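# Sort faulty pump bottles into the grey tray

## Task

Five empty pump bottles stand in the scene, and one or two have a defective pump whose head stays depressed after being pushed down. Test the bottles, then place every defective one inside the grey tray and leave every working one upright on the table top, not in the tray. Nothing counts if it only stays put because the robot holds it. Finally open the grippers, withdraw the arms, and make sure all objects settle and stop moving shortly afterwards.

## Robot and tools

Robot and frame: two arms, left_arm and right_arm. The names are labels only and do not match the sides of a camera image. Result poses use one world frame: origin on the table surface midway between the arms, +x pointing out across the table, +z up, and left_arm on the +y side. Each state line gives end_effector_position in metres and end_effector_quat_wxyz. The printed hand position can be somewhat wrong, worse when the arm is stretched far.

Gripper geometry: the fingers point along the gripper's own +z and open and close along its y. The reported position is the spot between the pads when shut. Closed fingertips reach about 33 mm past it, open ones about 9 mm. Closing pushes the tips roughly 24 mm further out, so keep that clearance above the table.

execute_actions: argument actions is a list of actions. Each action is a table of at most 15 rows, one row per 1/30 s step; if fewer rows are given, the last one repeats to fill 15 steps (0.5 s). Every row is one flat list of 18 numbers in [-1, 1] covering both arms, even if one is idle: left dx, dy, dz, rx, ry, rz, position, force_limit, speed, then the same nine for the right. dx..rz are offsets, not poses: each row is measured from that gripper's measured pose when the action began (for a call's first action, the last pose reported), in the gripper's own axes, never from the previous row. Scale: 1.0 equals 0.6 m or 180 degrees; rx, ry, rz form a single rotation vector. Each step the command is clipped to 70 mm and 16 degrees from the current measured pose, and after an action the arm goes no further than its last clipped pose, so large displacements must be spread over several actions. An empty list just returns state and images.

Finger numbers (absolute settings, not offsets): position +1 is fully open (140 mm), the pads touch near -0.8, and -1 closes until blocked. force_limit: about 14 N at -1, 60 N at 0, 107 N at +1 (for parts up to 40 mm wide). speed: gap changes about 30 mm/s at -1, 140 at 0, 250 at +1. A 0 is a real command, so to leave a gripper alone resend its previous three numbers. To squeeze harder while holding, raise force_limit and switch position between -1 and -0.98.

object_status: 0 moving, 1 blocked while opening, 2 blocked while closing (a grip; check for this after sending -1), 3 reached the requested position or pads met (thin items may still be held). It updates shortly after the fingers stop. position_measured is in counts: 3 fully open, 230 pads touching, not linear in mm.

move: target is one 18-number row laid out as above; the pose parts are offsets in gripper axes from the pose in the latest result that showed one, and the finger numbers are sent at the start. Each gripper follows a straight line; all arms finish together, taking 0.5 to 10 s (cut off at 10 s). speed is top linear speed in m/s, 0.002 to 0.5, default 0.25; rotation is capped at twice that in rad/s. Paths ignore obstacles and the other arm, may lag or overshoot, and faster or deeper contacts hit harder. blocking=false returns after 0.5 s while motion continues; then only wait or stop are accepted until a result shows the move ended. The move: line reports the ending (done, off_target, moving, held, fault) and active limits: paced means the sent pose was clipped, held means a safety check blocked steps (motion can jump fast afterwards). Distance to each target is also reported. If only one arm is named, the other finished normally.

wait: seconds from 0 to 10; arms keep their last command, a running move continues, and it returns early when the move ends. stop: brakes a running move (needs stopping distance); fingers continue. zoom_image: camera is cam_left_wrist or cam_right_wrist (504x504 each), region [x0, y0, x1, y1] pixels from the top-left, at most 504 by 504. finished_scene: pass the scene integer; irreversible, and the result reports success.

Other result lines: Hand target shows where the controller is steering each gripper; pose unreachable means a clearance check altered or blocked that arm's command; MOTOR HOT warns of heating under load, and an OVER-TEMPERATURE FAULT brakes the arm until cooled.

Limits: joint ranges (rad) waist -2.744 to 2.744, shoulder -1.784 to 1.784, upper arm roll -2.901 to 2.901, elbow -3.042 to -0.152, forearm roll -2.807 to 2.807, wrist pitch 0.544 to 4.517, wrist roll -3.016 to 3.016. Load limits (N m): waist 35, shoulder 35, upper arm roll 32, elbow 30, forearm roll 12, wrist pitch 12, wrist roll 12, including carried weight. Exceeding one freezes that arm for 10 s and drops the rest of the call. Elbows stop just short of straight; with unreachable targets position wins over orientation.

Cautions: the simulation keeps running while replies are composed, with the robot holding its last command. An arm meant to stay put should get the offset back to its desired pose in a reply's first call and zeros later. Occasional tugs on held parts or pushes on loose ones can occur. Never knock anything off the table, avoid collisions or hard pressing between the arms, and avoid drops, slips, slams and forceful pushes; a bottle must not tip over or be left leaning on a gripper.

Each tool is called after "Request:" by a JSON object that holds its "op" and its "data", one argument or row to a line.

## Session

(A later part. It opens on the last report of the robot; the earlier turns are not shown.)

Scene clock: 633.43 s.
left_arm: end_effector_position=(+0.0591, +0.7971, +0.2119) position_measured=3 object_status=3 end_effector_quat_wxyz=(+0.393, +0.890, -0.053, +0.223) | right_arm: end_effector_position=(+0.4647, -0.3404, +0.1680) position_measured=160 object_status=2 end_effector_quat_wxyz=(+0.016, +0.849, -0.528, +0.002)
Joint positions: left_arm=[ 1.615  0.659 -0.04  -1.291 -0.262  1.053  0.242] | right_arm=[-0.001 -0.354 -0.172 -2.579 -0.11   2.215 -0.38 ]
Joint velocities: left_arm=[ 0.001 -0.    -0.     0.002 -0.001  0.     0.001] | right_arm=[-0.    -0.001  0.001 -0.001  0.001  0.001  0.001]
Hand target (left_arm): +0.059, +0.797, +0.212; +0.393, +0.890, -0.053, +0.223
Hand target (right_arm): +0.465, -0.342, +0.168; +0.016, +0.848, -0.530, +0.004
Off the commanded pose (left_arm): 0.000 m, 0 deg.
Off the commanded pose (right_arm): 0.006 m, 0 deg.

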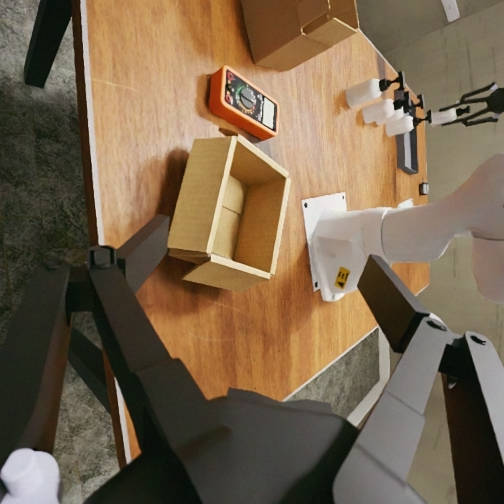

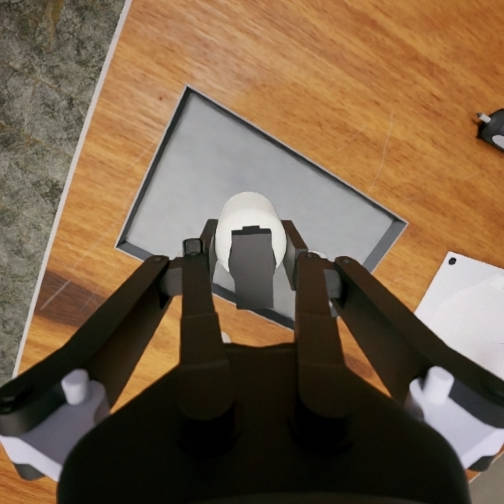

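Request:
{"op": "execute_actions", "data": {
  "actions": [
    [[0,0,0,0,0,0,1,0,0, 0.0001,-0.0001,0.0005,0.001,-0.0008,0,-1,0,-0.3],[0,0,0,0,0,0,1,0,0, 0.001,-0.0009,0.0035,0.002,-0.0016,0,-1,0,-0.3],[0,0,0,0,0,0,1,0,0, 0.0028,-0.0027,0.0105,0.003,-0.0024,0,-1,0,-0.3],[0,0,0,0,0,0,1,0,0, 0.0059,-0.0056,0.022,0.004,-0.0033,0,-1,0,-0.3],[0,0,0,0,0,0,1,0,0, 0.0101,-0.0095,0.0374,0.005,-0.0041,0,-1,0,-0.3],[0,0,0,0,0,0,1,0,0, 0.0151,-0.0142,0.0558,0.006,-0.0049,0,-1,0,-0.3],[0,0,0,0,0,0,1,0,0, 0.0205,-0.0193,0.0759,0.007,-0.0057,0,-1,0,-0.3],[0,0,0,0,0,0,1,0,0, 0.0259,-0.0243,0.0959,0.008,-0.0065,0,-1,0,-0.3],[0,0,0,0,0,0,1,0,0, 0.0309,-0.029,0.1143,0.008,-0.0065,0,-1,0,-0.3],[0,0,0,0,0,0,1,0,0, 0.0351,-0.0329,0.1297,0.008,-0.0065,0,-1,0,-0.3],[0,0,0,0,0,0,1,0,0, 0.0382,-0.0358,0.1412,0.008,-0.0065,0,-1,0,-0.3],[0,0,0,0,0,0,1,0,0, 0.04,-0.0376,0.1482,0.008,-0.0065,0,-1,0,-0.3],[0,0,0,0,0,0,1,0,0, 0.0409,-0.0384,0.1512,0.008,-0.0065,0,-1,0,-0.3],[0,0,0,0,0,0,1,0,0, 0.041,-0.0385,0.1517,0.008,-0.0065,0,-1,0,-0.3],[0,0,0,0,0,0,1,0,0, 0.041,-0.0385,0.1517,0.008,-0.0065,0,-1,0,-0.3]]
  ]
}}

Scene clock: 655.60 s.
left_arm: end_effector_position=(+0.0591, +0.7971, +0.2119) position_measured=3 object_status=3 end_effector_quat_wxyz=(+0.393, +0.890, -0.053, +0.223) | right_arm: end_effector_position=(+0.4702, -0.3571, +0.0791) position_measured=160 object_status=2 end_effector_quat_wxyz=(+0.021, +0.840, -0.542, -0.022)
Joint positions: left_arm=[ 1.615  0.659 -0.04  -1.291 -0.262  1.053  0.242] | right_arm=[ 0.001 -0.12  -0.231 -2.603 -0.065  2.427 -0.429]
Joint velocities: left_arm=[-0.001 -0.     0.    -0.001 -0.001 -0.    -0.   ] | right_arm=[ 0.024  0.35  -0.038  0.037  0.118  0.382 -0.133]
Hand target (left_arm): +0.059, +0.797, +0.212; +0.393, +0.890, -0.053, +0.223
Hand target (right_arm): +0.493, -0.356, +0.080; +0.002, +0.849, -0.529, +0.002
Off the commanded pose (left_arm): 0.000 m, 0 deg.
Off the commanded pose (right_arm): 0.025 m, 4 deg.

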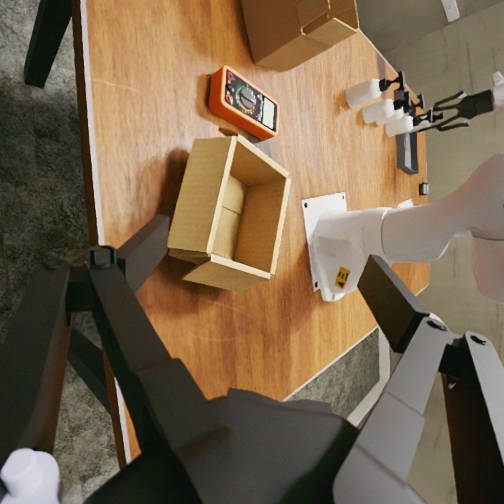

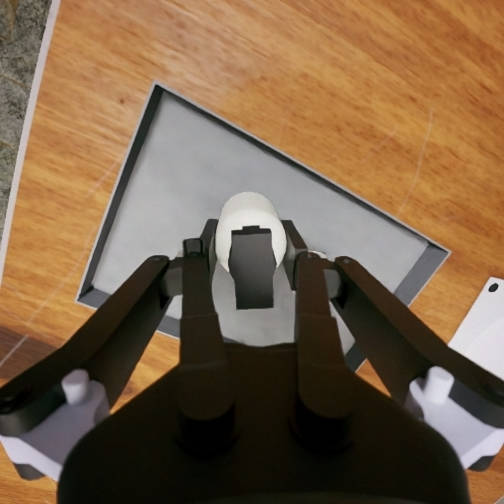

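Request:
{"op": "execute_actions", "data": {
  "actions": []
}}

Scene clock: 664.20 s.
left_arm: end_effector_position=(+0.0591, +0.7971, +0.2119) position_measured=3 object_status=3 end_effector_quat_wxyz=(+0.393, +0.890, -0.053, +0.223) | right_arm: end_effector_position=(+0.4911, -0.3564, +0.0794) position_measured=160 object_status=2 end_effector_quat_wxyz=(+0.004, +0.848, -0.529, +0.000)
Joint positions: left_arm=[ 1.615  0.659 -0.04  -1.291 -0.262  1.053  0.242] | right_arm=[ 0.004 -0.101 -0.233 -2.596 -0.051  2.493 -0.469]
Joint velocities: left_arm=[-0.001 -0.    -0.    -0.     0.001  0.     0.002] | right_arm=[ 0.     0.     0.    -0.001  0.001  0.001 -0.   ]
Hand target (left_arm): +0.059, +0.797, +0.212; +0.393, +0.890, -0.053, +0.223
Hand target (right_arm): +0.493, -0.356, +0.080; +0.002, +0.849, -0.529, +0.002
Off the commanded pose (left_arm): 0.000 m, 0 deg.
Off the commanded pose (right_arm): 0.005 m, 1 deg.

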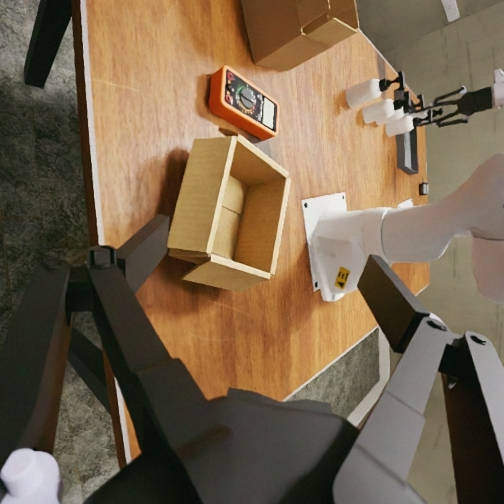

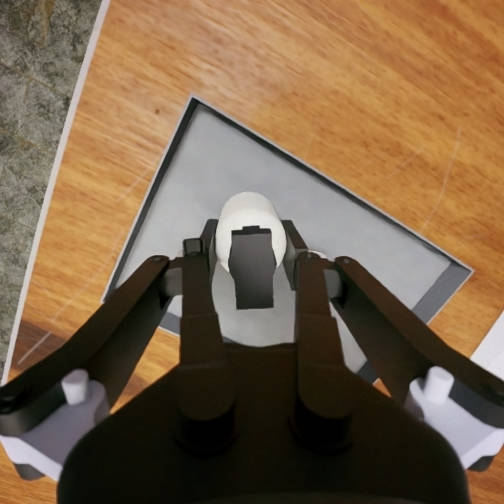

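Request:
{"op": "execute_actions", "data": {
  "actions": [
    [[0,0,0,0,0,0,1,0,0, 0,0,0.001,0,0,0,-1,0,-0.3],[0,0,0,0,0,0,1,0,0, 0,0,0.003,0,0,0,-1,0,-0.3],[0,0,0,0,0,0,1,0,0, 0,0,0.0052,0,0,0,-1,0,-0.3],[0,0,0,0,0,0,1,0,0, 0,0,0.0072,0,0,0,-1,0,-0.3],[0,0,0,0,0,0,1,0,0, 0,0,0.0085,0,0,0,-1,0,-0.3],[0,0,0,0,0,0,1,0,0, 0,0,0.009,0,0,0,-1,0,-0.3],[0,0,0,0,0,0,1,0,0, 0,0,0.009,0,0,0,-1,0,-0.3],[0,0,0,0,0,0,1,0,0, 0,0,0.009,0,0,0,-1,0,-0.3],[0,0,0,0,0,0,1,0,0, 0,0,0.009,0,0,0,0.12,0,0.6],[0,0,0,0,0,0,1,0,0, 0,0,0.009,0,0,0,0.12,0,0.6]]
  ]
}}

Scene clock: 763.03 s.
left_arm: end_effector_position=(+0.0591, +0.7971, +0.2119) position_measured=3 object_status=3 end_effector_quat_wxyz=(+0.393, +0.890, -0.053, +0.223) | right_arm: end_effector_position=(+0.4909, -0.3569, +0.0748) position_measured=114 object_status=0 end_effector_quat_wxyz=(+0.005, +0.848, -0.529, +0.000)
Joint positions: left_arm=[ 1.615  0.659 -0.04  -1.291 -0.262  1.053  0.242] | right_arm=[ 0.004 -0.09  -0.233 -2.597 -0.051  2.504 -0.469]
Joint velocities: left_arm=[-0.002  0.    -0.001  0.    -0.    -0.    -0.   ] | right_arm=[-0.001  0.     0.003 -0.001  0.     0.009 -0.   ]
Hand target (left_arm): +0.059, +0.797, +0.212; +0.393, +0.890, -0.053, +0.223
Hand target (right_arm): +0.491, -0.357, +0.074; +0.004, +0.848, -0.529, +0.000
Off the commanded pose (left_arm): 0.000 m, 0 deg.
Off the commanded pose (right_arm): 0.001 m, 0 deg.

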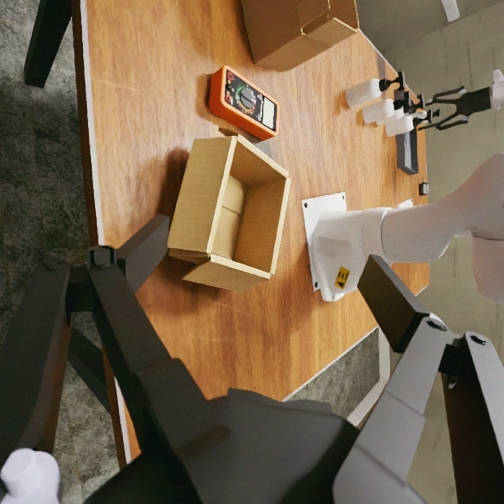

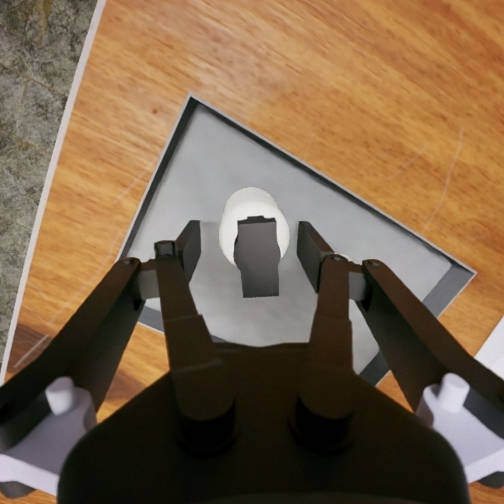

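Request:
{"op": "execute_actions", "data": {
  "actions": []
}}

Request:
{"op": "zoom_image", "data": {
  "camera": "cam_left_wrist",
  "region": [330, 40, 504, 200]
}}

Scene clock: 764.73 s.
left_arm: end_effector_position=(+0.0591, +0.7971, +0.2119) position_measured=3 object_status=3 end_effector_quat_wxyz=(+0.393, +0.890, -0.053, +0.223) | right_arm: end_effector_position=(+0.4913, -0.3569, +0.0749) position_measured=114 object_status=3 end_effector_quat_wxyz=(+0.005, +0.848, -0.529, +0.001)
Joint positions: left_arm=[ 1.615  0.659 -0.04  -1.291 -0.262  1.053  0.242] | right_arm=[ 0.004 -0.09  -0.233 -2.597 -0.051  2.506 -0.469]
Joint velocities: left_arm=[ 0.    -0.     0.    -0.     0.001  0.001 -0.   ] | right_arm=[-0.001 -0.    -0.002  0.     0.001 -0.     0.001]
Hand target (left_arm): +0.059, +0.797, +0.212; +0.393, +0.890, -0.053, +0.223
Hand target (right_arm): +0.491, -0.357, +0.074; +0.004, +0.848, -0.529, +0.000
Off the commanded pose (left_arm): 0.000 m, 0 deg.
Off the commanded pose (right_arm): 0.001 m, 0 deg.

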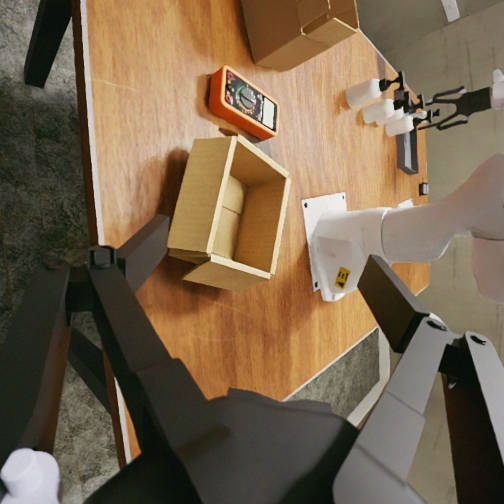

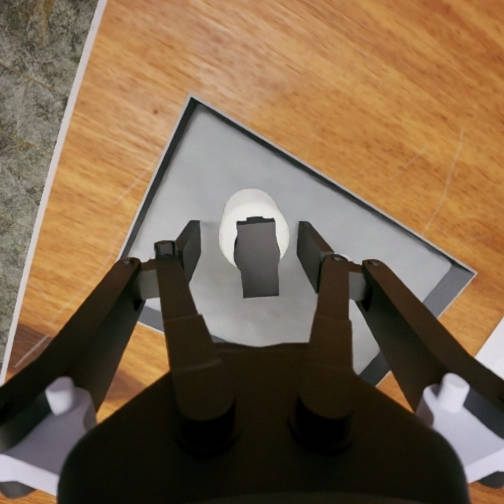

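Region (330, 40, 504, 200) of cam_left_wrist's 504x504 image, scaled by 2.897, with more detail than that image has; it fills the top 463 rows of this view, and the rest is white.

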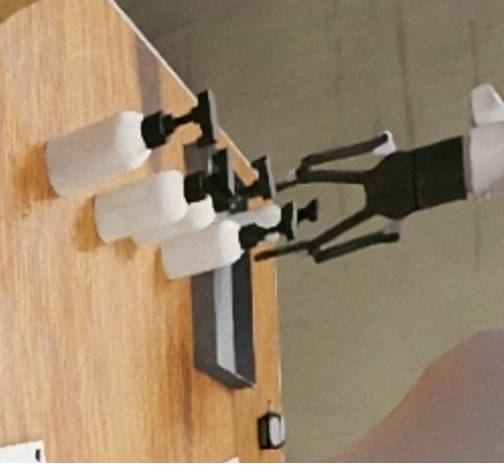

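Request:
{"op": "execute_actions", "data": {
  "actions": [
    [[0,0,0,0,0,0,1,0,0, 0,0,-0.00023,0,0,0,0.12,0,0.6],[0,0,0,0,0,0,1,0,0, 0,0,-0.00168,0,0,0,0.12,0,0.6],[0,0,0,0,0,0,1,0,0, 0,0,-0.00523,0,0,0,0.12,0,0.6],[0,0,0,0,0,0,1,0,0, 0,0,-0.01139,0,0,0,0.12,0,0.6],[0,0,0,0,0,0,1,0,0, 0,0,-0.02036,0,0,0,0.12,0,0.6],[0,0,0,0,0,0,1,0,0, 0,0,-0.03207,0,0,0,0.12,0,0.6],[0,0,0,0,0,0,1,0,0, 0,0,-0.04625,0,0,0,0.12,0,0.6],[0,0,0,0,0,0,1,0,0, 0,0,-0.06243,0,0,0,0.12,0,0.6],[0,0,0,0,0,0,1,0,0, -0.00134,-0.00035,-0.08002,0,0,-0.00068,0.12,0,0.6],[0,0,0,0,0,0,1,0,0, -0.00533,-0.0014,-0.09833,0,0,-0.0027,0.12,0,0.6],[0,0,0,0,0,0,1,0,0, -0.01196,-0.00314,-0.11665,0,0,-0.00605,0.12,0,0.6],[0,0,0,0,0,0,1,0,0, -0.02117,-0.00556,-0.13424,0,0,-0.0107,0.12,0,0.6],[0,0,0,0,0,0,1,0,0, -0.03289,-0.00864,-0.15042,0,0,-0.01663,0.12,0,0.6],[0,0,0,0,0,0,1,0,0, -0.04704,-0.01236,-0.1646,0,0,-0.02378,0.12,0,0.6],[0,0,0,0,0,0,1,0,0, -0.06349,-0.01668,-0.17631,0,0,-0.0321,0.12,0,0.6]],
    [[0,0,0,0,0,0,1,0,0, -0.05443,-0.01682,-0.04295,0,0,-0.02786,0.12,0,0.6],[0,0,0,0,0,0,1,0,0, -0.07487,-0.02314,-0.04911,0,0,-0.03832,0.12,0,0.6],[0,0,0,0,0,0,1,0,0, -0.09717,-0.03003,-0.05266,0,0,-0.04974,0.12,0,0.6],[0,0,0,0,0,0,1,0,0, -0.12118,-0.03745,-0.05411,0,0,-0.06202,0.12,0,0.6],[0,0,0,0,0,0,1,0,0, -0.14669,-0.04534,-0.05434,0,0,-0.07508,0.12,0,0.6],[0,0,0,0,0,0,1,0,0, -0.17353,-0.05363,-0.05434,0,0,-0.08882,0.12,0,0.6],[0,0,0,0,0,0,1,0,0, -0.20148,-0.06227,-0.05434,0,0,-0.10312,0.12,0,0.6],[0,0,0,0,0,0,1,0,0, -0.23033,-0.07119,-0.05434,0,0,-0.11789,0.12,0,0.6],[0,0,0,0,0,0,1,0,0, -0.25987,-0.08032,-0.05434,0,0,-0.13301,0.12,0,0.6],[0,0,0,0,0,0,1,0,0, -0.28986,-0.08959,-0.05434,0,0,-0.14836,0.12,0,0.6],[0,0,0,0,0,0,1,0,0, -0.32009,-0.09893,-0.05434,0,0,-0.16383,0.12,0,0.6],[0,0,0,0,0,0,1,0,0, -0.35031,-0.10827,-0.05434,0,0,-0.1793,0.12,0,0.6],[0,0,0,0,0,0,1,0,0, -0.38031,-0.11754,-0.05434,0,0,-0.19466,0.12,0,0.6],[0,0,0,0,0,0,1,0,0, -0.40984,-0.12667,-0.05434,0,0,-0.20977,0.12,0,0.6],[0,0,0,0,0,0,1,0,0, -0.4387,-0.13559,-0.05434,0,0,-0.22454,0.12,0,0.6]],
    [[0,0,0,0,0,0,1,0,0, -0.06699,-0.08223,0,0,0,-0.05187,0.12,0,0.6],[0,0,0,0,0,0,1,0,0, -0.08473,-0.10401,0,0,0,-0.0656,0.12,0,0.6],[0,0,0,0,0,0,1,0,0, -0.1016,-0.12471,0,0,0,-0.07866,0.12,0,0.6],[0,0,0,0,0,0,1,0,0, -0.11747,-0.14419,0,0,0,-0.09095,0.12,0,0.6],[0,0,0,0,0,0,1,0,0, -0.13222,-0.16229,0,0,0,-0.10237,0.12,0,0.6],[0,0,0,0,0,0,1,0,0, -0.14573,-0.17887,0,0,0,-0.11283,0.12,0,0.6],[0,0,0,0,0,0,1,0,0, -0.1579,-0.19381,0,0,0,-0.12225,0.12,0,0.6],[0,0,0,0,0,0,1,0,0, -0.16865,-0.20701,0,0,0,-0.13057,0.12,0,0.6],[0,0,0,0,0,0,1,0,0, -0.17788,-0.21834,0,0,0,-0.13772,0.12,0,0.6],[0,0,0,0,0,0,1,0,0, -0.18554,-0.22773,0,0,0,-0.14365,0.12,0,0.6],[0,0,0,0,0,0,1,0,0, -0.19155,-0.23512,0,0,0,-0.14831,0.12,0,0.6],[0,0,0,0,0,0,1,0,0, -0.19588,-0.24043,0,0,0,-0.15166,0.12,0,0.6],[0,0,0,0,0,0,1,0,0, -0.19849,-0.24363,0,0,0,-0.15368,0.12,0,0.6],[0,0,0,0,0,0,1,0,0, -0.19936,-0.24471,0,0,0,-0.15435,0.12,0,0.6],[0,0,0,0,0,0,1,0,0, -0.19936,-0.24471,0,0,0,-0.15435,0.12,0,0.6]]
  ]
}}

Scene clock: 793.23 s.
left_arm: end_effector_position=(+0.0591, +0.7971, +0.2119) position_measured=3 object_status=3 end_effector_quat_wxyz=(+0.393, +0.890, -0.053, +0.223) | right_arm: end_effector_position=(+0.4265, +0.0742, +0.1912) position_measured=114 object_status=3 end_effector_quat_wxyz=(-0.007, +0.999, -0.037, +0.037)
Joint positions: left_arm=[ 1.615  0.659 -0.04  -1.291 -0.262  1.053  0.242] | right_arm=[ 0.499 -0.013  0.182 -2.177 -0.058  2.221 -0.607]
Joint velocities: left_arm=[ 0.     0.     0.    -0.    -0.     0.    -0.001] | right_arm=[ 0.054  0.181  0.047  0.205 -0.049 -0.072 -0.13 ]
Hand target (left_arm): +0.059, +0.797, +0.212; +0.393, +0.890, -0.053, +0.223
Hand target (right_arm): +0.427, +0.075, +0.191; -0.000, +0.999, -0.011, +0.036
Off the commanded pose (left_arm): 0.000 m, 0 deg.
Off the commanded pose (right_arm): 0.001 m, 3 deg.

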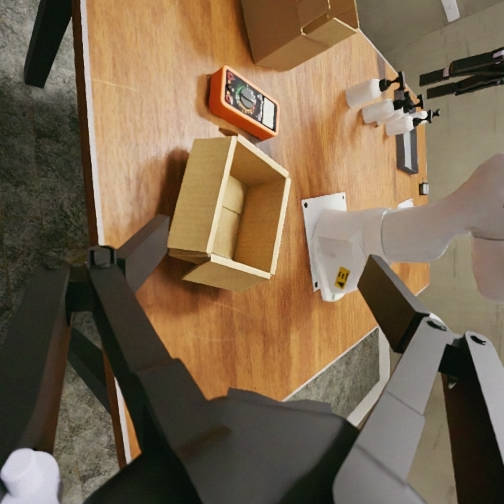

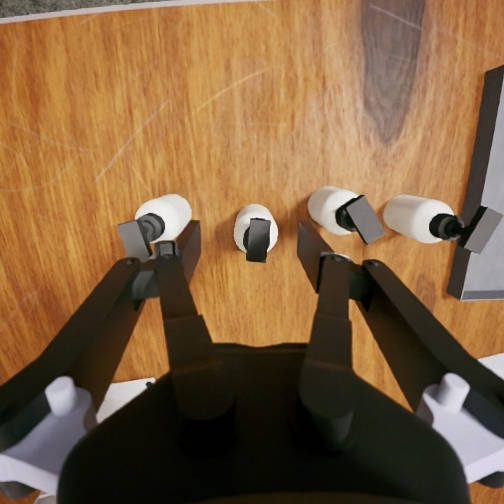

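Request:
{"op": "execute_actions", "data": {
  "actions": []
}}

Request:
{"op": "zoom_image", "data": {
  "camera": "cam_right_wrist",
  "region": [110, 150, 400, 300]
}}

Scene clock: 794.57 s.
left_arm: end_effector_position=(+0.0591, +0.7971, +0.2119) position_measured=3 object_status=3 end_effector_quat_wxyz=(+0.393, +0.890, -0.053, +0.223) | right_arm: end_effector_position=(+0.4272, +0.0759, +0.1913) position_measured=114 object_status=3 end_effector_quat_wxyz=(-0.002, +0.999, -0.015, +0.036)
Joint positions: left_arm=[ 1.615  0.659 -0.04  -1.291 -0.262  1.053  0.242] | right_arm=[ 0.501 -0.002  0.183 -2.161 -0.064  2.207 -0.647]
Joint velocities: left_arm=[-0.001 -0.001 -0.001  0.     0.001  0.     0.002] | right_arm=[ 0.001  0.001 -0.     0.    -0.001 -0.    -0.002]
Hand target (left_arm): +0.059, +0.797, +0.212; +0.393, +0.890, -0.053, +0.223
Hand target (right_arm): +0.427, +0.075, +0.191; -0.000, +0.999, -0.011, +0.036
Off the commanded pose (left_arm): 0.000 m, 0 deg.
Off the commanded pose (right_arm): 0.001 m, 1 deg.

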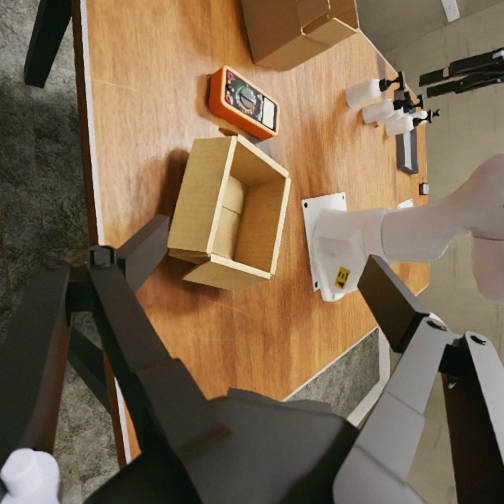

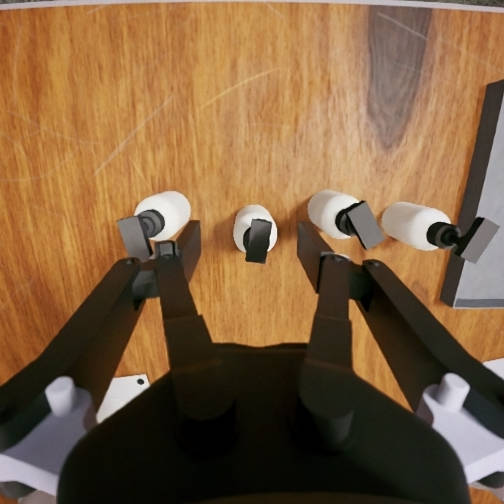

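Region (110, 150, 400, 300) of cam_right_wrist's 504x504 image, scaled by 1.738, with more detail than that image has; it fills the top 261 rows of this view, and the rest is white.

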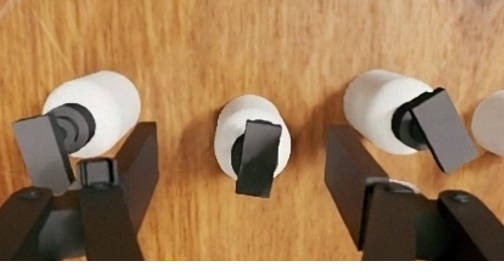

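Request:
{"op": "execute_actions", "data": {
  "actions": [
    [[0,0,0,0,0,0,1,0,0, -0.0001,-0.0002,0.0001,0.0002,0,-0.0001,0.12,0,0.6],[0,0,0,0,0,0,1,0,0, -0.0012,-0.0006,0.0006,0.0006,-0.0007,-0.0006,0.12,0,0.6],[0,0,0,0,0,0,1,0,0, -0.0041,-0.0007,0.0018,0.0012,-0.0025,-0.0015,0.12,0,0.6],[0,0,0,0,0,0,1,0,0, -0.0087,-0.0006,0.0042,0.002,-0.0052,-0.003,0.12,0,0.6],[0,0,0,0,0,0,1,0,0, -0.0142,-0.0003,0.0078,0.0028,-0.0085,-0.0048,0.12,0,0.6],[0,0,0,0,0,0,1,0,0, -0.0198,-0.0001,0.0129,0.0036,-0.0117,-0.0065,0.12,0,0.6],[0,0,0,0,0,0,1,0,0, -0.0244,-0.0002,0.0196,0.0045,-0.0143,-0.008,0.12,0,0.6],[0,0,0,0,0,0,1,0,0, -0.0274,-0.0008,0.0278,0.0054,-0.0158,-0.0089,0.12,0,0.6],[0,0,0,0,0,0,1,0,0, -0.0287,-0.0018,0.0376,0.0063,-0.0162,-0.0094,0.12,0,0.6],[0,0,0,0,0,0,1,0,0, -0.0287,-0.003,0.0487,0.0071,-0.0156,-0.0095,0.12,0,0.6],[0,0,0,0,0,0,1,0,0, -0.0286,-0.0041,0.0608,0.0077,-0.0151,-0.0095,0.12,0,0.6],[0,0,0,0,0,0,1,0,0, -0.0289,-0.0049,0.0737,0.0082,-0.0146,-0.0095,0.12,0,0.6],[0,0,0,0,0,0,1,0,0, -0.0294,-0.0053,0.0871,0.0085,-0.0144,-0.0095,0.12,0,0.6],[0,0,0,0,0,0,1,0,0, -0.0303,-0.0054,0.1008,0.0086,-0.0143,-0.0095,0.12,0,0.6],[0,0,0,0,0,0,1,0,0, -0.0314,-0.0052,0.1145,0.0085,-0.0144,-0.0095,0.12,0,0.6]],
    [[0,0,0,0,0,0,1,0,0, 0.0154,-0.0176,0.0489,0.0105,0.0093,0,0.12,0,0.6],[0,0,0,0,0,0,1,0,0, 0.0147,-0.0168,0.0618,0.01,0.0088,0,0.12,0,0.6],[0,0,0,0,0,0,1,0,0, 0.0137,-0.0157,0.0739,0.0094,0.0083,0,0.12,0,0.6],[0,0,0,0,0,0,1,0,0, 0.0125,-0.0143,0.085,0.0085,0.0076,0,0.12,0,0.6],[0,0,0,0,0,0,1,0,0, 0.0112,-0.0128,0.0948,0.0076,0.0067,0,0.12,0,0.6],[0,0,0,0,0,0,1,0,0, 0.0097,-0.0111,0.1033,0.0066,0.0058,0,0.12,0,0.6],[0,0,0,0,0,0,1,0,0, 0.0081,-0.0093,0.1103,0.0055,0.0049,0,0.12,0,0.6],[0,0,0,0,0,0,1,0,0, 0.0066,-0.0075,0.1157,0.0044,0.004,0,0.12,0,0.6],[0,0,0,0,0,0,1,0,0, 0.0051,-0.0058,0.1198,0.0034,0.0031,0,0.12,0,0.6],[0,0,0,0,0,0,1,0,0, 0.0038,-0.0042,0.1224,0.0025,0.0023,0,0.12,0,0.6],[0,0,0,0,0,0,1,0,0, 0.0027,-0.003,0.1239,0.0017,0.0016,0,0.12,0,0.6],[0,0,0,0,0,0,1,0,0, 0.0019,-0.0021,0.1244,0.0012,0.0012,0,0.12,0,0.6],[0,0,0,0,0,0,1,0,0, 0.0017,-0.0018,0.1245,0.001,0.001,0,-1,0,-0.3],[0,0,0,0,0,0,1,0,0, 0.0017,-0.0018,0.1245,0.001,0.001,0,-1,0,-0.3],[0,0,0,0,0,0,1,0,0, 0.0017,-0.0018,0.1245,0.001,0.001,0,-1,0,-0.3]]
  ]
}}

Scene clock: 879.83 s.
left_arm: end_effector_position=(+0.0591, +0.7971, +0.2119) position_measured=3 object_status=3 end_effector_quat_wxyz=(+0.393, +0.890, -0.053, +0.223) | right_arm: end_effector_position=(+0.4067, +0.0692, +0.0649) position_measured=124 object_status=0 end_effector_quat_wxyz=(+0.001, +1.000, -0.005, +0.001)
Joint positions: left_arm=[ 1.615  0.659 -0.04  -1.291 -0.262  1.053  0.242] | right_arm=[ 0.503  0.183  0.179 -2.278 -0.056  2.458 -0.665]
Joint velocities: left_arm=[ 0.    -0.001  0.001 -0.002  0.    -0.    -0.002] | right_arm=[ 0.005  0.009 -0.003 -0.    -0.02   0.077  0.027]
Hand target (left_arm): +0.059, +0.797, +0.212; +0.393, +0.890, -0.053, +0.223
Hand target (right_arm): +0.410, +0.072, +0.066; -0.004, +1.000, -0.009, +0.007
Off the commanded pose (left_arm): 0.000 m, 0 deg.
Off the commanded pose (right_arm): 0.005 m, 1 deg.

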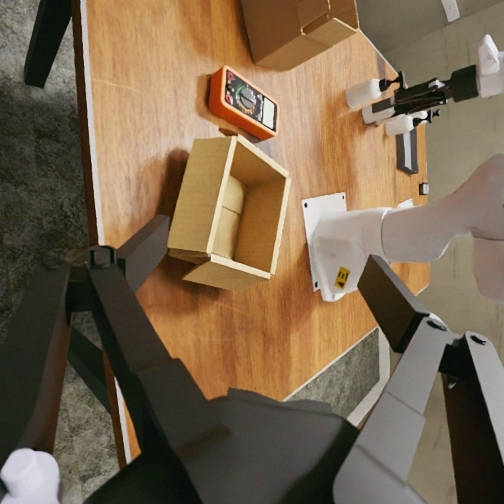

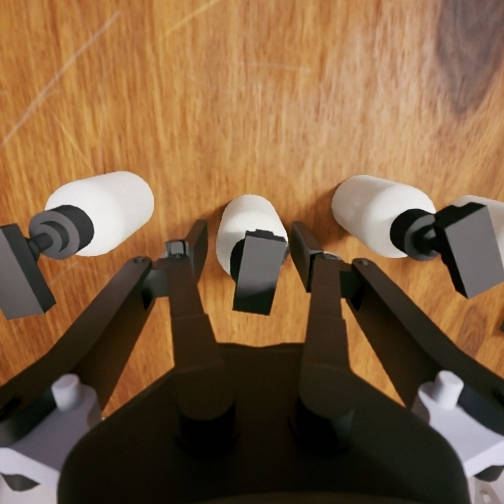

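The compensation worked well. Checking grip.

Request:
{"op": "execute_actions", "data": {
  "actions": []
}}

Scene clock: 880.57 s.
left_arm: end_effector_position=(+0.0591, +0.7971, +0.2119) position_measured=3 object_status=3 end_effector_quat_wxyz=(+0.393, +0.890, -0.053, +0.223) | right_arm: end_effector_position=(+0.4093, +0.0722, +0.0660) position_measured=159 object_status=2 end_effector_quat_wxyz=(-0.004, +1.000, -0.008, +0.006)
Joint positions: left_arm=[ 1.615  0.659 -0.04  -1.291 -0.262  1.053  0.242] | right_arm=[ 0.503  0.183  0.178 -2.278 -0.058  2.471 -0.658]
Joint velocities: left_arm=[-0.002 -0.001  0.001 -0.001  0.001  0.     0.001] | right_arm=[ 0.001  0.002 -0.    -0.    -0.001  0.001  0.002]
Hand target (left_arm): +0.059, +0.797, +0.212; +0.393, +0.890, -0.053, +0.223
Hand target (right_arm): +0.410, +0.072, +0.066; -0.004, +1.000, -0.009, +0.007
Off the commanded pose (left_arm): 0.000 m, 0 deg.
Off the commanded pose (right_arm): 0.001 m, 0 deg.

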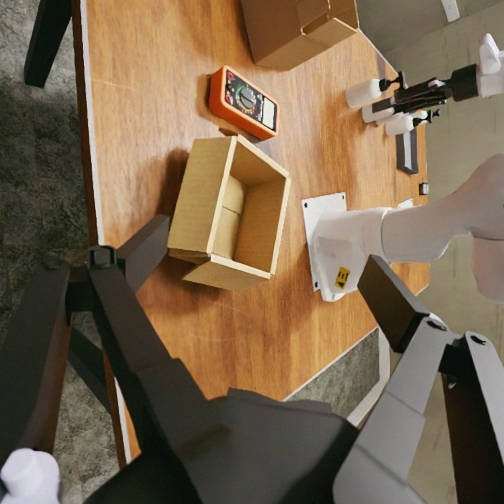

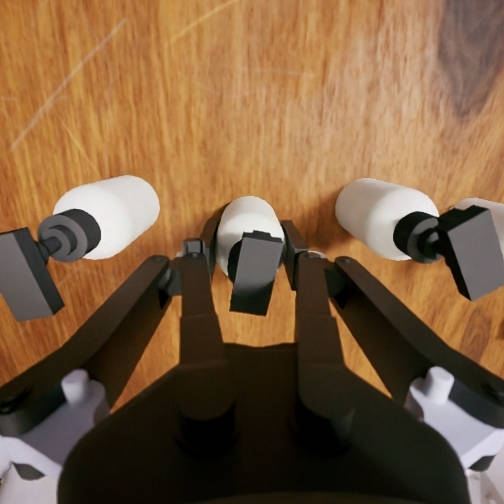

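Request:
{"op": "execute_actions", "data": {
  "actions": [
    [[0,0,0,0,0,0,1,0,0, -0.0006,0.0007,-0.0002,-0.0004,-0.0003,0,-1,0,-0.3],[0,0,0,0,0,0,1,0,0, -0.0021,0.0024,-0.0014,-0.0015,-0.0012,0,-1,0,-0.3],[0,0,0,0,0,0,1,0,0, -0.0042,0.005,-0.0044,-0.003,-0.0026,0,-1,0,-0.3],[0,0,0,0,0,0,1,0,0, -0.0069,0.0081,-0.0098,-0.0049,-0.0041,0,-1,0,-0.3],[0,0,0,0,0,0,1,0,0, -0.0097,0.0114,-0.0179,-0.0069,-0.0058,0,-1,0,-0.3],[0,0,0,0,0,0,1,0,0, -0.0125,0.0147,-0.0286,-0.0089,-0.0075,0,-1,0,-0.3],[0,0,0,0,0,0,1,0,0, -0.0152,0.0179,-0.0421,-0.0108,-0.0091,0,-1,0,-0.3],[0,0,0,0,0,0,1,0,0, -0.0175,0.0207,-0.0581,-0.0124,-0.0106,0,-1,0,-0.3],[0,0,0,0,0,0,1,0,0, -0.0195,0.023,-0.0761,-0.0138,-0.0117,0,-1,0,-0.3],[0,0,0,0,0,0,1,0,0, -0.021,0.0247,-0.0959,-0.0149,-0.0126,0,-1,0,-0.3],[0,0,0,0,0,0,1,0,0, -0.0219,0.0258,-0.1168,-0.0155,-0.0132,0,-1,0,-0.3],[0,0,0,0,0,0,1,0,0, -0.0222,0.0262,-0.1383,-0.0158,-0.0134,0,-1,0,-0.3],[0,0,0,0,0,0,1,0,0, -0.0219,0.0273,-0.1599,-0.0155,-0.0132,0.0006,-1,0,-0.3],[0,0,0,0,0,0,1,0,0, -0.0211,0.0306,-0.1808,-0.0149,-0.0126,0.0023,-1,0,-0.3],[0,0,0,0,0,0,1,0,0, -0.0196,0.0362,-0.2005,-0.0138,-0.0117,0.0053,-1,0,-0.3]],
    [[0,0,0,0,0,0,1,0,0, -0.0179,0.0431,-0.0652,-0.0124,-0.0106,0.009,-1,0,-0.3],[0,0,0,0,0,0,1,0,0, -0.0158,0.053,-0.0812,-0.0108,-0.0091,0.0141,-1,0,-0.3],[0,0,0,0,0,0,1,0,0, -0.0135,0.0652,-0.0946,-0.0089,-0.0075,0.0203,-1,0,-0.3],[0,0,0,0,0,0,1,0,0, -0.0109,0.0795,-0.1054,-0.0069,-0.0058,0.0274,-1,0,-0.3],[0,0,0,0,0,0,1,0,0, -0.0083,0.0964,-0.1135,-0.0049,-0.0041,0.0355,-1,0,-0.3],[0,0,0,0,0,0,1,0,0, -0.0058,0.1158,-0.1188,-0.003,-0.0026,0.0444,-1,0,-0.3],[0,0,0,0,0,0,1,0,0, -0.0036,0.1375,-0.1219,-0.0015,-0.0012,0.054,-1,0,-0.3],[0,0,0,0,0,0,1,0,0, -0.0022,0.1617,-0.1231,-0.0004,-0.0003,0.0643,-1,0,-0.3],[0,0,0,0,0,0,1,0,0, -0.0018,0.1882,-0.1233,0,0,0.0751,-1,0,-0.3],[0,0,0,0,0,0,1,0,0, -0.0021,0.2165,-0.1233,0,0,0.0864,-1,0,-0.3],[0,0,0,0,0,0,1,0,0, -0.0024,0.2456,-0.1233,0,0,0.0981,-1,0,-0.3],[0,0,0,0,0,0,1,0,0, -0.0027,0.2754,-0.1233,0,0,0.1099,-1,0,-0.3],[0,0,0,0,0,0,1,0,0, -0.0029,0.3054,-0.1233,0,0,0.1219,-1,0,-0.3],[0,0,0,0,0,0,1,0,0, -0.0032,0.3354,-0.1233,0,0,0.1339,-1,0,-0.3],[0,0,0,0,0,0,1,0,0, -0.0035,0.3651,-0.1233,0,0,0.1457,-1,0,-0.3]],
    [[0,0,0,0,0,0,1,0,0, 0.0345,0.0912,0.0001,0.0003,0.0003,0.0415,-1,0,-0.3],[0,0,0,0,0,0,1,0,0, 0.0457,0.1165,0.0009,0.0012,0.001,0.0528,-1,0,-0.3],[0,0,0,0,0,0,1,0,0, 0.0572,0.1401,0.0028,0.0024,0.0021,0.0636,-1,0,-0.3],[0,0,0,0,0,0,1,0,0, 0.069,0.1622,0.0062,0.0039,0.0036,0.0739,-1,0,-0.3],[0,0,0,0,0,0,1,0,0, 0.0806,0.1827,0.0114,0.0055,0.0053,0.0835,-1,0,-0.3],[0,0,0,0,0,0,1,0,0, 0.0918,0.2016,0.0185,0.007,0.0071,0.0924,-1,0,-0.3],[0,0,0,0,0,0,1,0,0, 0.1024,0.2187,0.0276,0.0085,0.009,0.1004,-1,0,-0.3],[0,0,0,0,0,0,1,0,0, 0.1121,0.2339,0.0386,0.0099,0.0108,0.1076,-1,0,-0.3],[0,0,0,0,0,0,1,0,0, 0.1208,0.2471,0.0513,0.0111,0.0126,0.1138,-1,0,-0.3],[0,0,0,0,0,0,1,0,0, 0.1282,0.2582,0.0657,0.0121,0.0141,0.1189,-1,0,-0.3],[0,0,0,0,0,0,1,0,0, 0.1341,0.267,0.0814,0.0129,0.0153,0.1229,-1,0,-0.3],[0,0,0,0,0,0,1,0,0, 0.1384,0.2733,0.0981,0.0135,0.0163,0.1258,-1,0,-0.3],[0,0,0,0,0,0,1,0,0, 0.1411,0.2772,0.1155,0.0138,0.0169,0.1276,-1,0,-0.3],[0,0,0,0,0,0,1,0,0, 0.142,0.2784,0.1333,0.014,0.017,0.1282,-1,0,-0.3],[0,0,0,0,0,0,1,0,0, 0.1416,0.2786,0.1511,0.0138,0.0169,0.1282,-1,0,-0.3]],
    [[0,0,0,0,0,0,1,0,0, 0.025,-0.0259,0.0566,0.0168,0.0139,0.0024,-1,0,-0.3],[0,0,0,0,0,0,1,0,0, 0.0239,-0.0245,0.0728,0.0159,0.0132,0.0024,-1,0,-0.3],[0,0,0,0,0,0,1,0,0, 0.0223,-0.0225,0.088,0.0148,0.0122,0.0024,-1,0,-0.3],[0,0,0,0,0,0,1,0,0, 0.0203,-0.0201,0.1019,0.0133,0.011,0.0024,-1,0,-0.3],[0,0,0,0,0,0,1,0,0, 0.018,-0.0174,0.1143,0.0117,0.0096,0.0024,-1,0,-0.3],[0,0,0,0,0,0,1,0,0, 0.0155,-0.0143,0.1249,0.0098,0.0081,0.0024,-1,0,-0.3],[0,0,0,0,0,0,1,0,0, 0.0129,-0.0112,0.1337,0.0079,0.0066,0.0024,-1,0,-0.3],[0,0,0,0,0,0,1,0,0, 0.0103,-0.008,0.1407,0.006,0.005,0.0024,-1,0,-0.3],[0,0,0,0,0,0,1,0,0, 0.0078,-0.005,0.1457,0.0042,0.0035,0.0024,-1,0,-0.3],[0,0,0,0,0,0,1,0,0, 0.0055,-0.0023,0.149,0.0026,0.0021,0.0024,-1,0,-0.3],[0,0,0,0,0,0,1,0,0, 0.0037,0,0.1508,0.0012,0.001,0.0024,-1,0,-0.3],[0,0,0,0,0,0,1,0,0, 0.0025,0.0014,0.1515,0.0003,0.0003,0.0024,-1,0,-0.3],[0,0,0,0,0,0,1,0,0, 0.002,0.002,0.1517,0,0,0.0024,-1,0,-0.3],[0,0,0,0,0,0,1,0,0, 0.002,0.002,0.1517,0,0,0.0024,-1,0,-0.3],[0,0,0,0,0,0,1,0,0, 0.002,0.002,0.1517,0,0,0.0024,-1,0,-0.3]]
  ]
}}

Scene clock: 997.37 s.
left_arm: end_effector_position=(+0.0591, +0.7971, +0.2119) position_measured=3 object_status=3 end_effector_quat_wxyz=(+0.393, +0.890, -0.053, +0.223) | right_arm: end_effector_position=(+0.3949, -0.2835, +0.0680) position_measured=159 object_status=2 end_effector_quat_wxyz=(-0.005, +0.927, -0.376, -0.001)
Joint positions: left_arm=[ 1.615  0.659 -0.04  -1.291 -0.262  1.053  0.242] | right_arm=[ 0.091 -0.354 -0.147 -2.897 -0.073  2.548 -0.612]
Joint velocities: left_arm=[-0.     0.001  0.     0.002  0.    -0.     0.   ] | right_arm=[ 0.017  0.1   -0.014 -0.001  0.014  0.193 -0.003]
Hand target (left_arm): +0.059, +0.797, +0.212; +0.393, +0.890, -0.053, +0.223
Hand target (right_arm): +0.405, -0.281, +0.069; -0.014, +0.926, -0.376, +0.010
Off the commanded pose (left_arm): 0.000 m, 0 deg.
Off the commanded pose (right_arm): 0.011 m, 2 deg.

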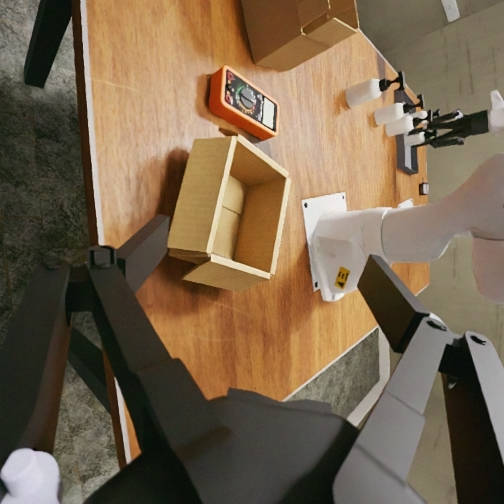

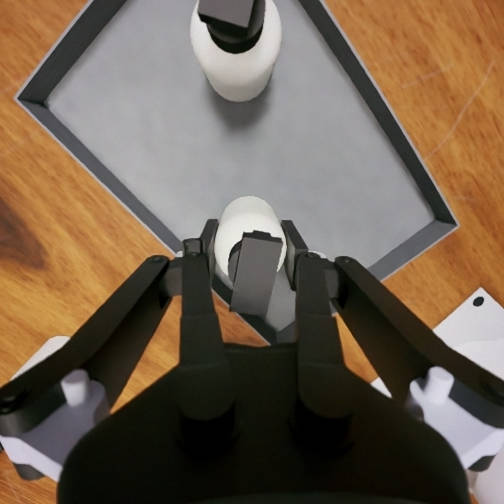

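Request:
{"op": "execute_actions", "data": {
  "actions": []
}}

Scene clock: 998.37 s.
left_arm: end_effector_position=(+0.0591, +0.7971, +0.2119) position_measured=3 object_status=3 end_effector_quat_wxyz=(+0.393, +0.890, -0.053, +0.223) | right_arm: end_effector_position=(+0.4034, -0.2817, +0.0689) position_measured=159 object_status=2 end_effector_quat_wxyz=(-0.012, +0.926, -0.376, +0.009)
Joint positions: left_arm=[ 1.615  0.659 -0.04  -1.291 -0.262  1.053  0.242] | right_arm=[ 0.093 -0.348 -0.149 -2.897 -0.071  2.58  -0.613]
Joint velocities: left_arm=[-0.001 -0.    -0.001  0.001  0.001  0.     0.   ] | right_arm=[ 0.    -0.001  0.     0.001  0.     0.    -0.001]
Hand target (left_arm): +0.059, +0.797, +0.212; +0.393, +0.890, -0.053, +0.223
Hand target (right_arm): +0.405, -0.281, +0.069; -0.014, +0.926, -0.376, +0.010
Off the commanded pose (left_arm): 0.000 m, 0 deg.
Off the commanded pose (right_arm): 0.003 m, 0 deg.

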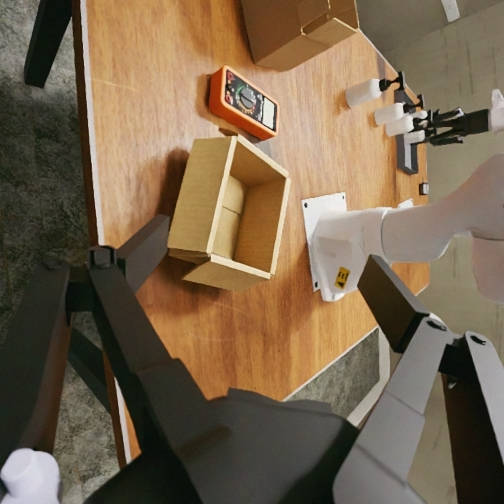

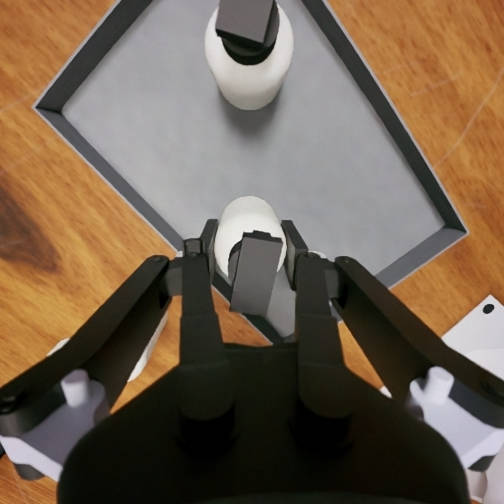

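Request:
{"op": "execute_actions", "data": {
  "actions": [
    [[0,0,0,0,0,0,1,0,0, 0,0,0.001,0,0,0,-1,0,-0.3],[0,0,0,0,0,0,1,0,0, 0,0,0.0022,0,0,0,-1,0,-0.3],[0,0,0,0,0,0,1,0,0, 0,0,0.003,0,0,0,-1,0,-0.3],[0,0,0,0,0,0,1,0,0, 0,0,0.003,0,0,0,0.2,0,0.6],[0,0,0,0,0,0,1,0,0, 0,0,0.003,0,0,0,0.2,0,0.6],[0,0,0,0,0,0,1,0,0, 0,0,0.003,0,0,0,0.2,0,0.6],[0,0,0,0,0,0,1,0,0, -0.0007,0.0009,0.0028,-0.0005,-0.0004,0,0.2,0,0.6],[0,0,0,0,0,0,1,0,0, -0.0025,0.0032,0.0016,-0.0019,-0.0015,0,0.2,0,0.6],[0,0,0,0,0,0,1,0,0, -0.005,0.0065,-0.0014,-0.0039,-0.003,0,0.2,0,0.6],[0,0,0,0,0,0,1,0,0, -0.0081,0.0105,-0.0068,-0.0063,-0.0049,0,0.2,0,0.6],[0,0,0,0,0,0,1,0,0, -0.0114,0.0148,-0.0147,-0.0089,-0.0069,0,0.2,0,0.6],[0,0,0,0,0,0,1,0,0, -0.0148,0.0191,-0.0255,-0.0115,-0.0089,0,0.2,0,0.6],[0,0,0,0,0,0,1,0,0, -0.0179,0.0232,-0.0389,-0.014,-0.0108,0,0.2,0,0.6],[0,0,0,0,0,0,1,0,0, -0.0207,0.0268,-0.0547,-0.0161,-0.0125,0,0.2,0,0.6],[0,0,0,0,0,0,1,0,0, -0.0231,0.0298,-0.0727,-0.018,-0.0139,0,0.2,0,0.6]],
    [[0,0,0,0,0,0,1,0,0, -0.0248,0.0321,-0.0588,-0.0193,-0.015,0,0.2,0,0.6],[0,0,0,0,0,0,1,0,0, -0.0259,0.0335,-0.0796,-0.0202,-0.0156,0,0.2,0,0.6],[0,0,0,0,0,0,1,0,0, -0.0263,0.0339,-0.101,-0.0204,-0.0159,0,0.2,0,0.6],[0,0,0,0,0,0,1,0,0, -0.0259,0.0335,-0.1224,-0.0202,-0.0156,0,0.2,0,0.6],[0,0,0,0,0,0,1,0,0, -0.0248,0.0321,-0.1432,-0.0193,-0.015,0,0.2,0,0.6],[0,0,0,0,0,0,1,0,0, -0.0231,0.0298,-0.1628,-0.018,-0.0139,0,0.2,0,0.6],[0,0,0,0,0,0,1,0,0, -0.0207,0.0268,-0.1808,-0.0161,-0.0125,0,0.2,0,0.6],[0,0,0,0,0,0,1,0,0, -0.0179,0.0232,-0.1966,-0.014,-0.0108,0,0.2,0,0.6],[0,0,0,0,0,0,1,0,0, -0.0148,0.0191,-0.21,-0.0115,-0.0089,0,0.2,0,0.6],[0,0,0,0,0,0,1,0,0, -0.0114,0.0148,-0.2208,-0.0089,-0.0069,0,0.2,0,0.6],[0,0,0,0,0,0,1,0,0, -0.0081,0.0105,-0.2287,-0.0063,-0.0049,0,0.2,0,0.6],[0,0,0,0,0,0,1,0,0, -0.005,0.0065,-0.2341,-0.0039,-0.003,0,0.2,0,0.6],[0,0,0,0,0,0,1,0,0, -0.0025,0.0032,-0.2371,-0.0019,-0.0015,0,0.2,0,0.6],[0,0,0,0,0,0,1,0,0, -0.0007,0.0009,-0.2383,-0.0005,-0.0004,0,0.2,0,0.6],[0,0,0,0,0,0,1,0,0, 0,0,-0.2385,0,0,0,0.2,0,0.6]]
  ]
}}

Scene clock: 1026.40 s.
left_arm: end_effector_position=(+0.0591, +0.7971, +0.2119) position_measured=3 object_status=3 end_effector_quat_wxyz=(+0.393, +0.890, -0.053, +0.223) | right_arm: end_effector_position=(+0.4124, -0.2808, +0.2343) position_measured=104 object_status=3 end_effector_quat_wxyz=(-0.023, +0.928, -0.372, +0.023)
Joint positions: left_arm=[ 1.615  0.659 -0.04  -1.291 -0.262  1.053  0.242] | right_arm=[ 0.089 -0.677 -0.122 -2.672 -0.067  2.061 -0.612]
Joint velocities: left_arm=[-0.001  0.001  0.     0.    -0.001  0.     0.   ] | right_arm=[-0.    -0.096  0.012  0.112 -0.003 -0.311  0.005]
Hand target (left_arm): +0.059, +0.797, +0.212; +0.393, +0.890, -0.053, +0.223
Hand target (right_arm): +0.398, -0.283, +0.234; -0.011, +0.927, -0.375, +0.003
Off the commanded pose (left_arm): 0.000 m, 0 deg.
Off the commanded pose (right_arm): 0.016 m, 3 deg.

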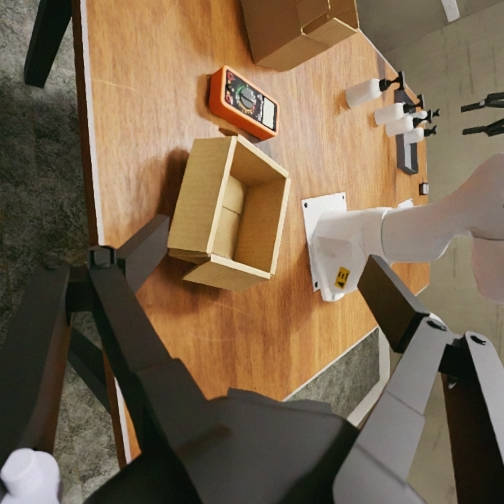

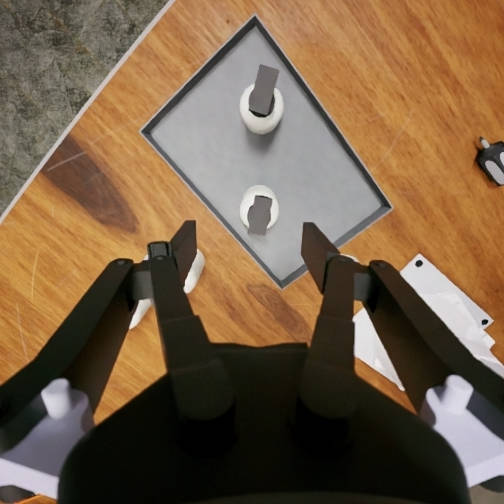

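Request:
{"op": "execute_actions", "data": {
  "actions": []
}}

Request:
{"op": "zoom_image", "data": {
  "camera": "cam_left_wrist",
  "region": [330, 40, 504, 200]
}}

Scene clock: 1028.57 s.
left_arm: end_effector_position=(+0.0591, +0.7971, +0.2119) position_measured=3 object_status=3 end_effector_quat_wxyz=(+0.393, +0.890, -0.053, +0.223) | right_arm: end_effector_position=(+0.3982, -0.2836, +0.2327) position_measured=104 object_status=3 end_effector_quat_wxyz=(-0.011, +0.928, -0.372, +0.004)
Joint positions: left_arm=[ 1.615  0.659 -0.04  -1.291 -0.262  1.053  0.242] | right_arm=[ 0.089 -0.681 -0.121 -2.667 -0.067  2.007 -0.611]
Joint velocities: left_arm=[ 0.001  0.     0.     0.    -0.001 -0.001  0.   ] | right_arm=[0.001 0.    0.    0.    0.001 0.    0.002]
Hand target (left_arm): +0.059, +0.797, +0.212; +0.393, +0.890, -0.053, +0.223
Hand target (right_arm): +0.398, -0.283, +0.234; -0.011, +0.927, -0.375, +0.003
Off the commanded pose (left_arm): 0.000 m, 0 deg.
Off the commanded pose (right_arm): 0.002 m, 0 deg.

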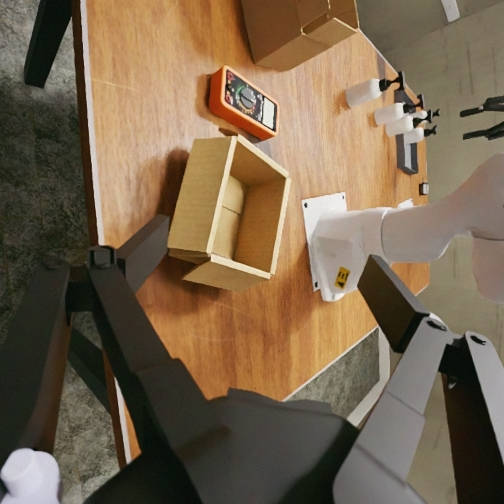

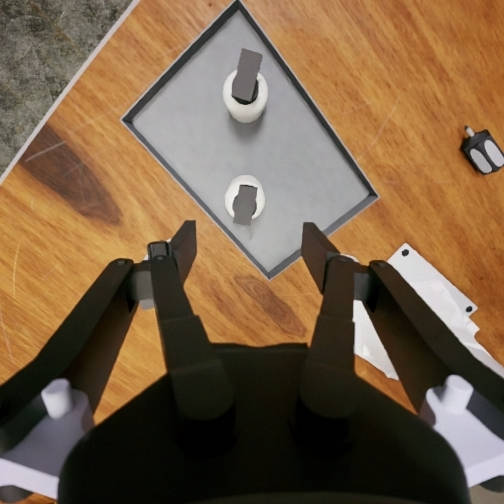

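Region (330, 40, 504, 200) of cam_left_wrist's 504x504 image, scaled by 2.897, with more detail than that image has; it fills the top 463 rows of this view, and the rest is white.

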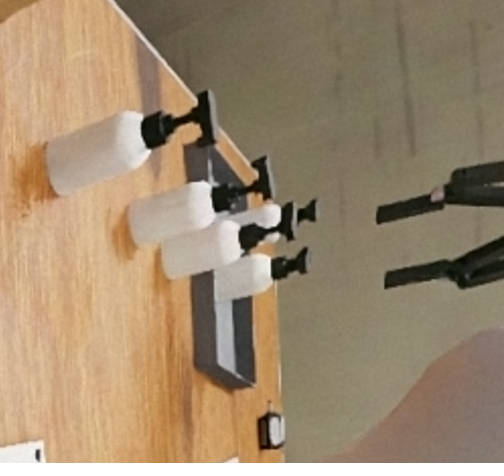

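Request:
{"op": "finished_scene", "data": {
  "scene": 1
}}

The scene is finished: the task was done.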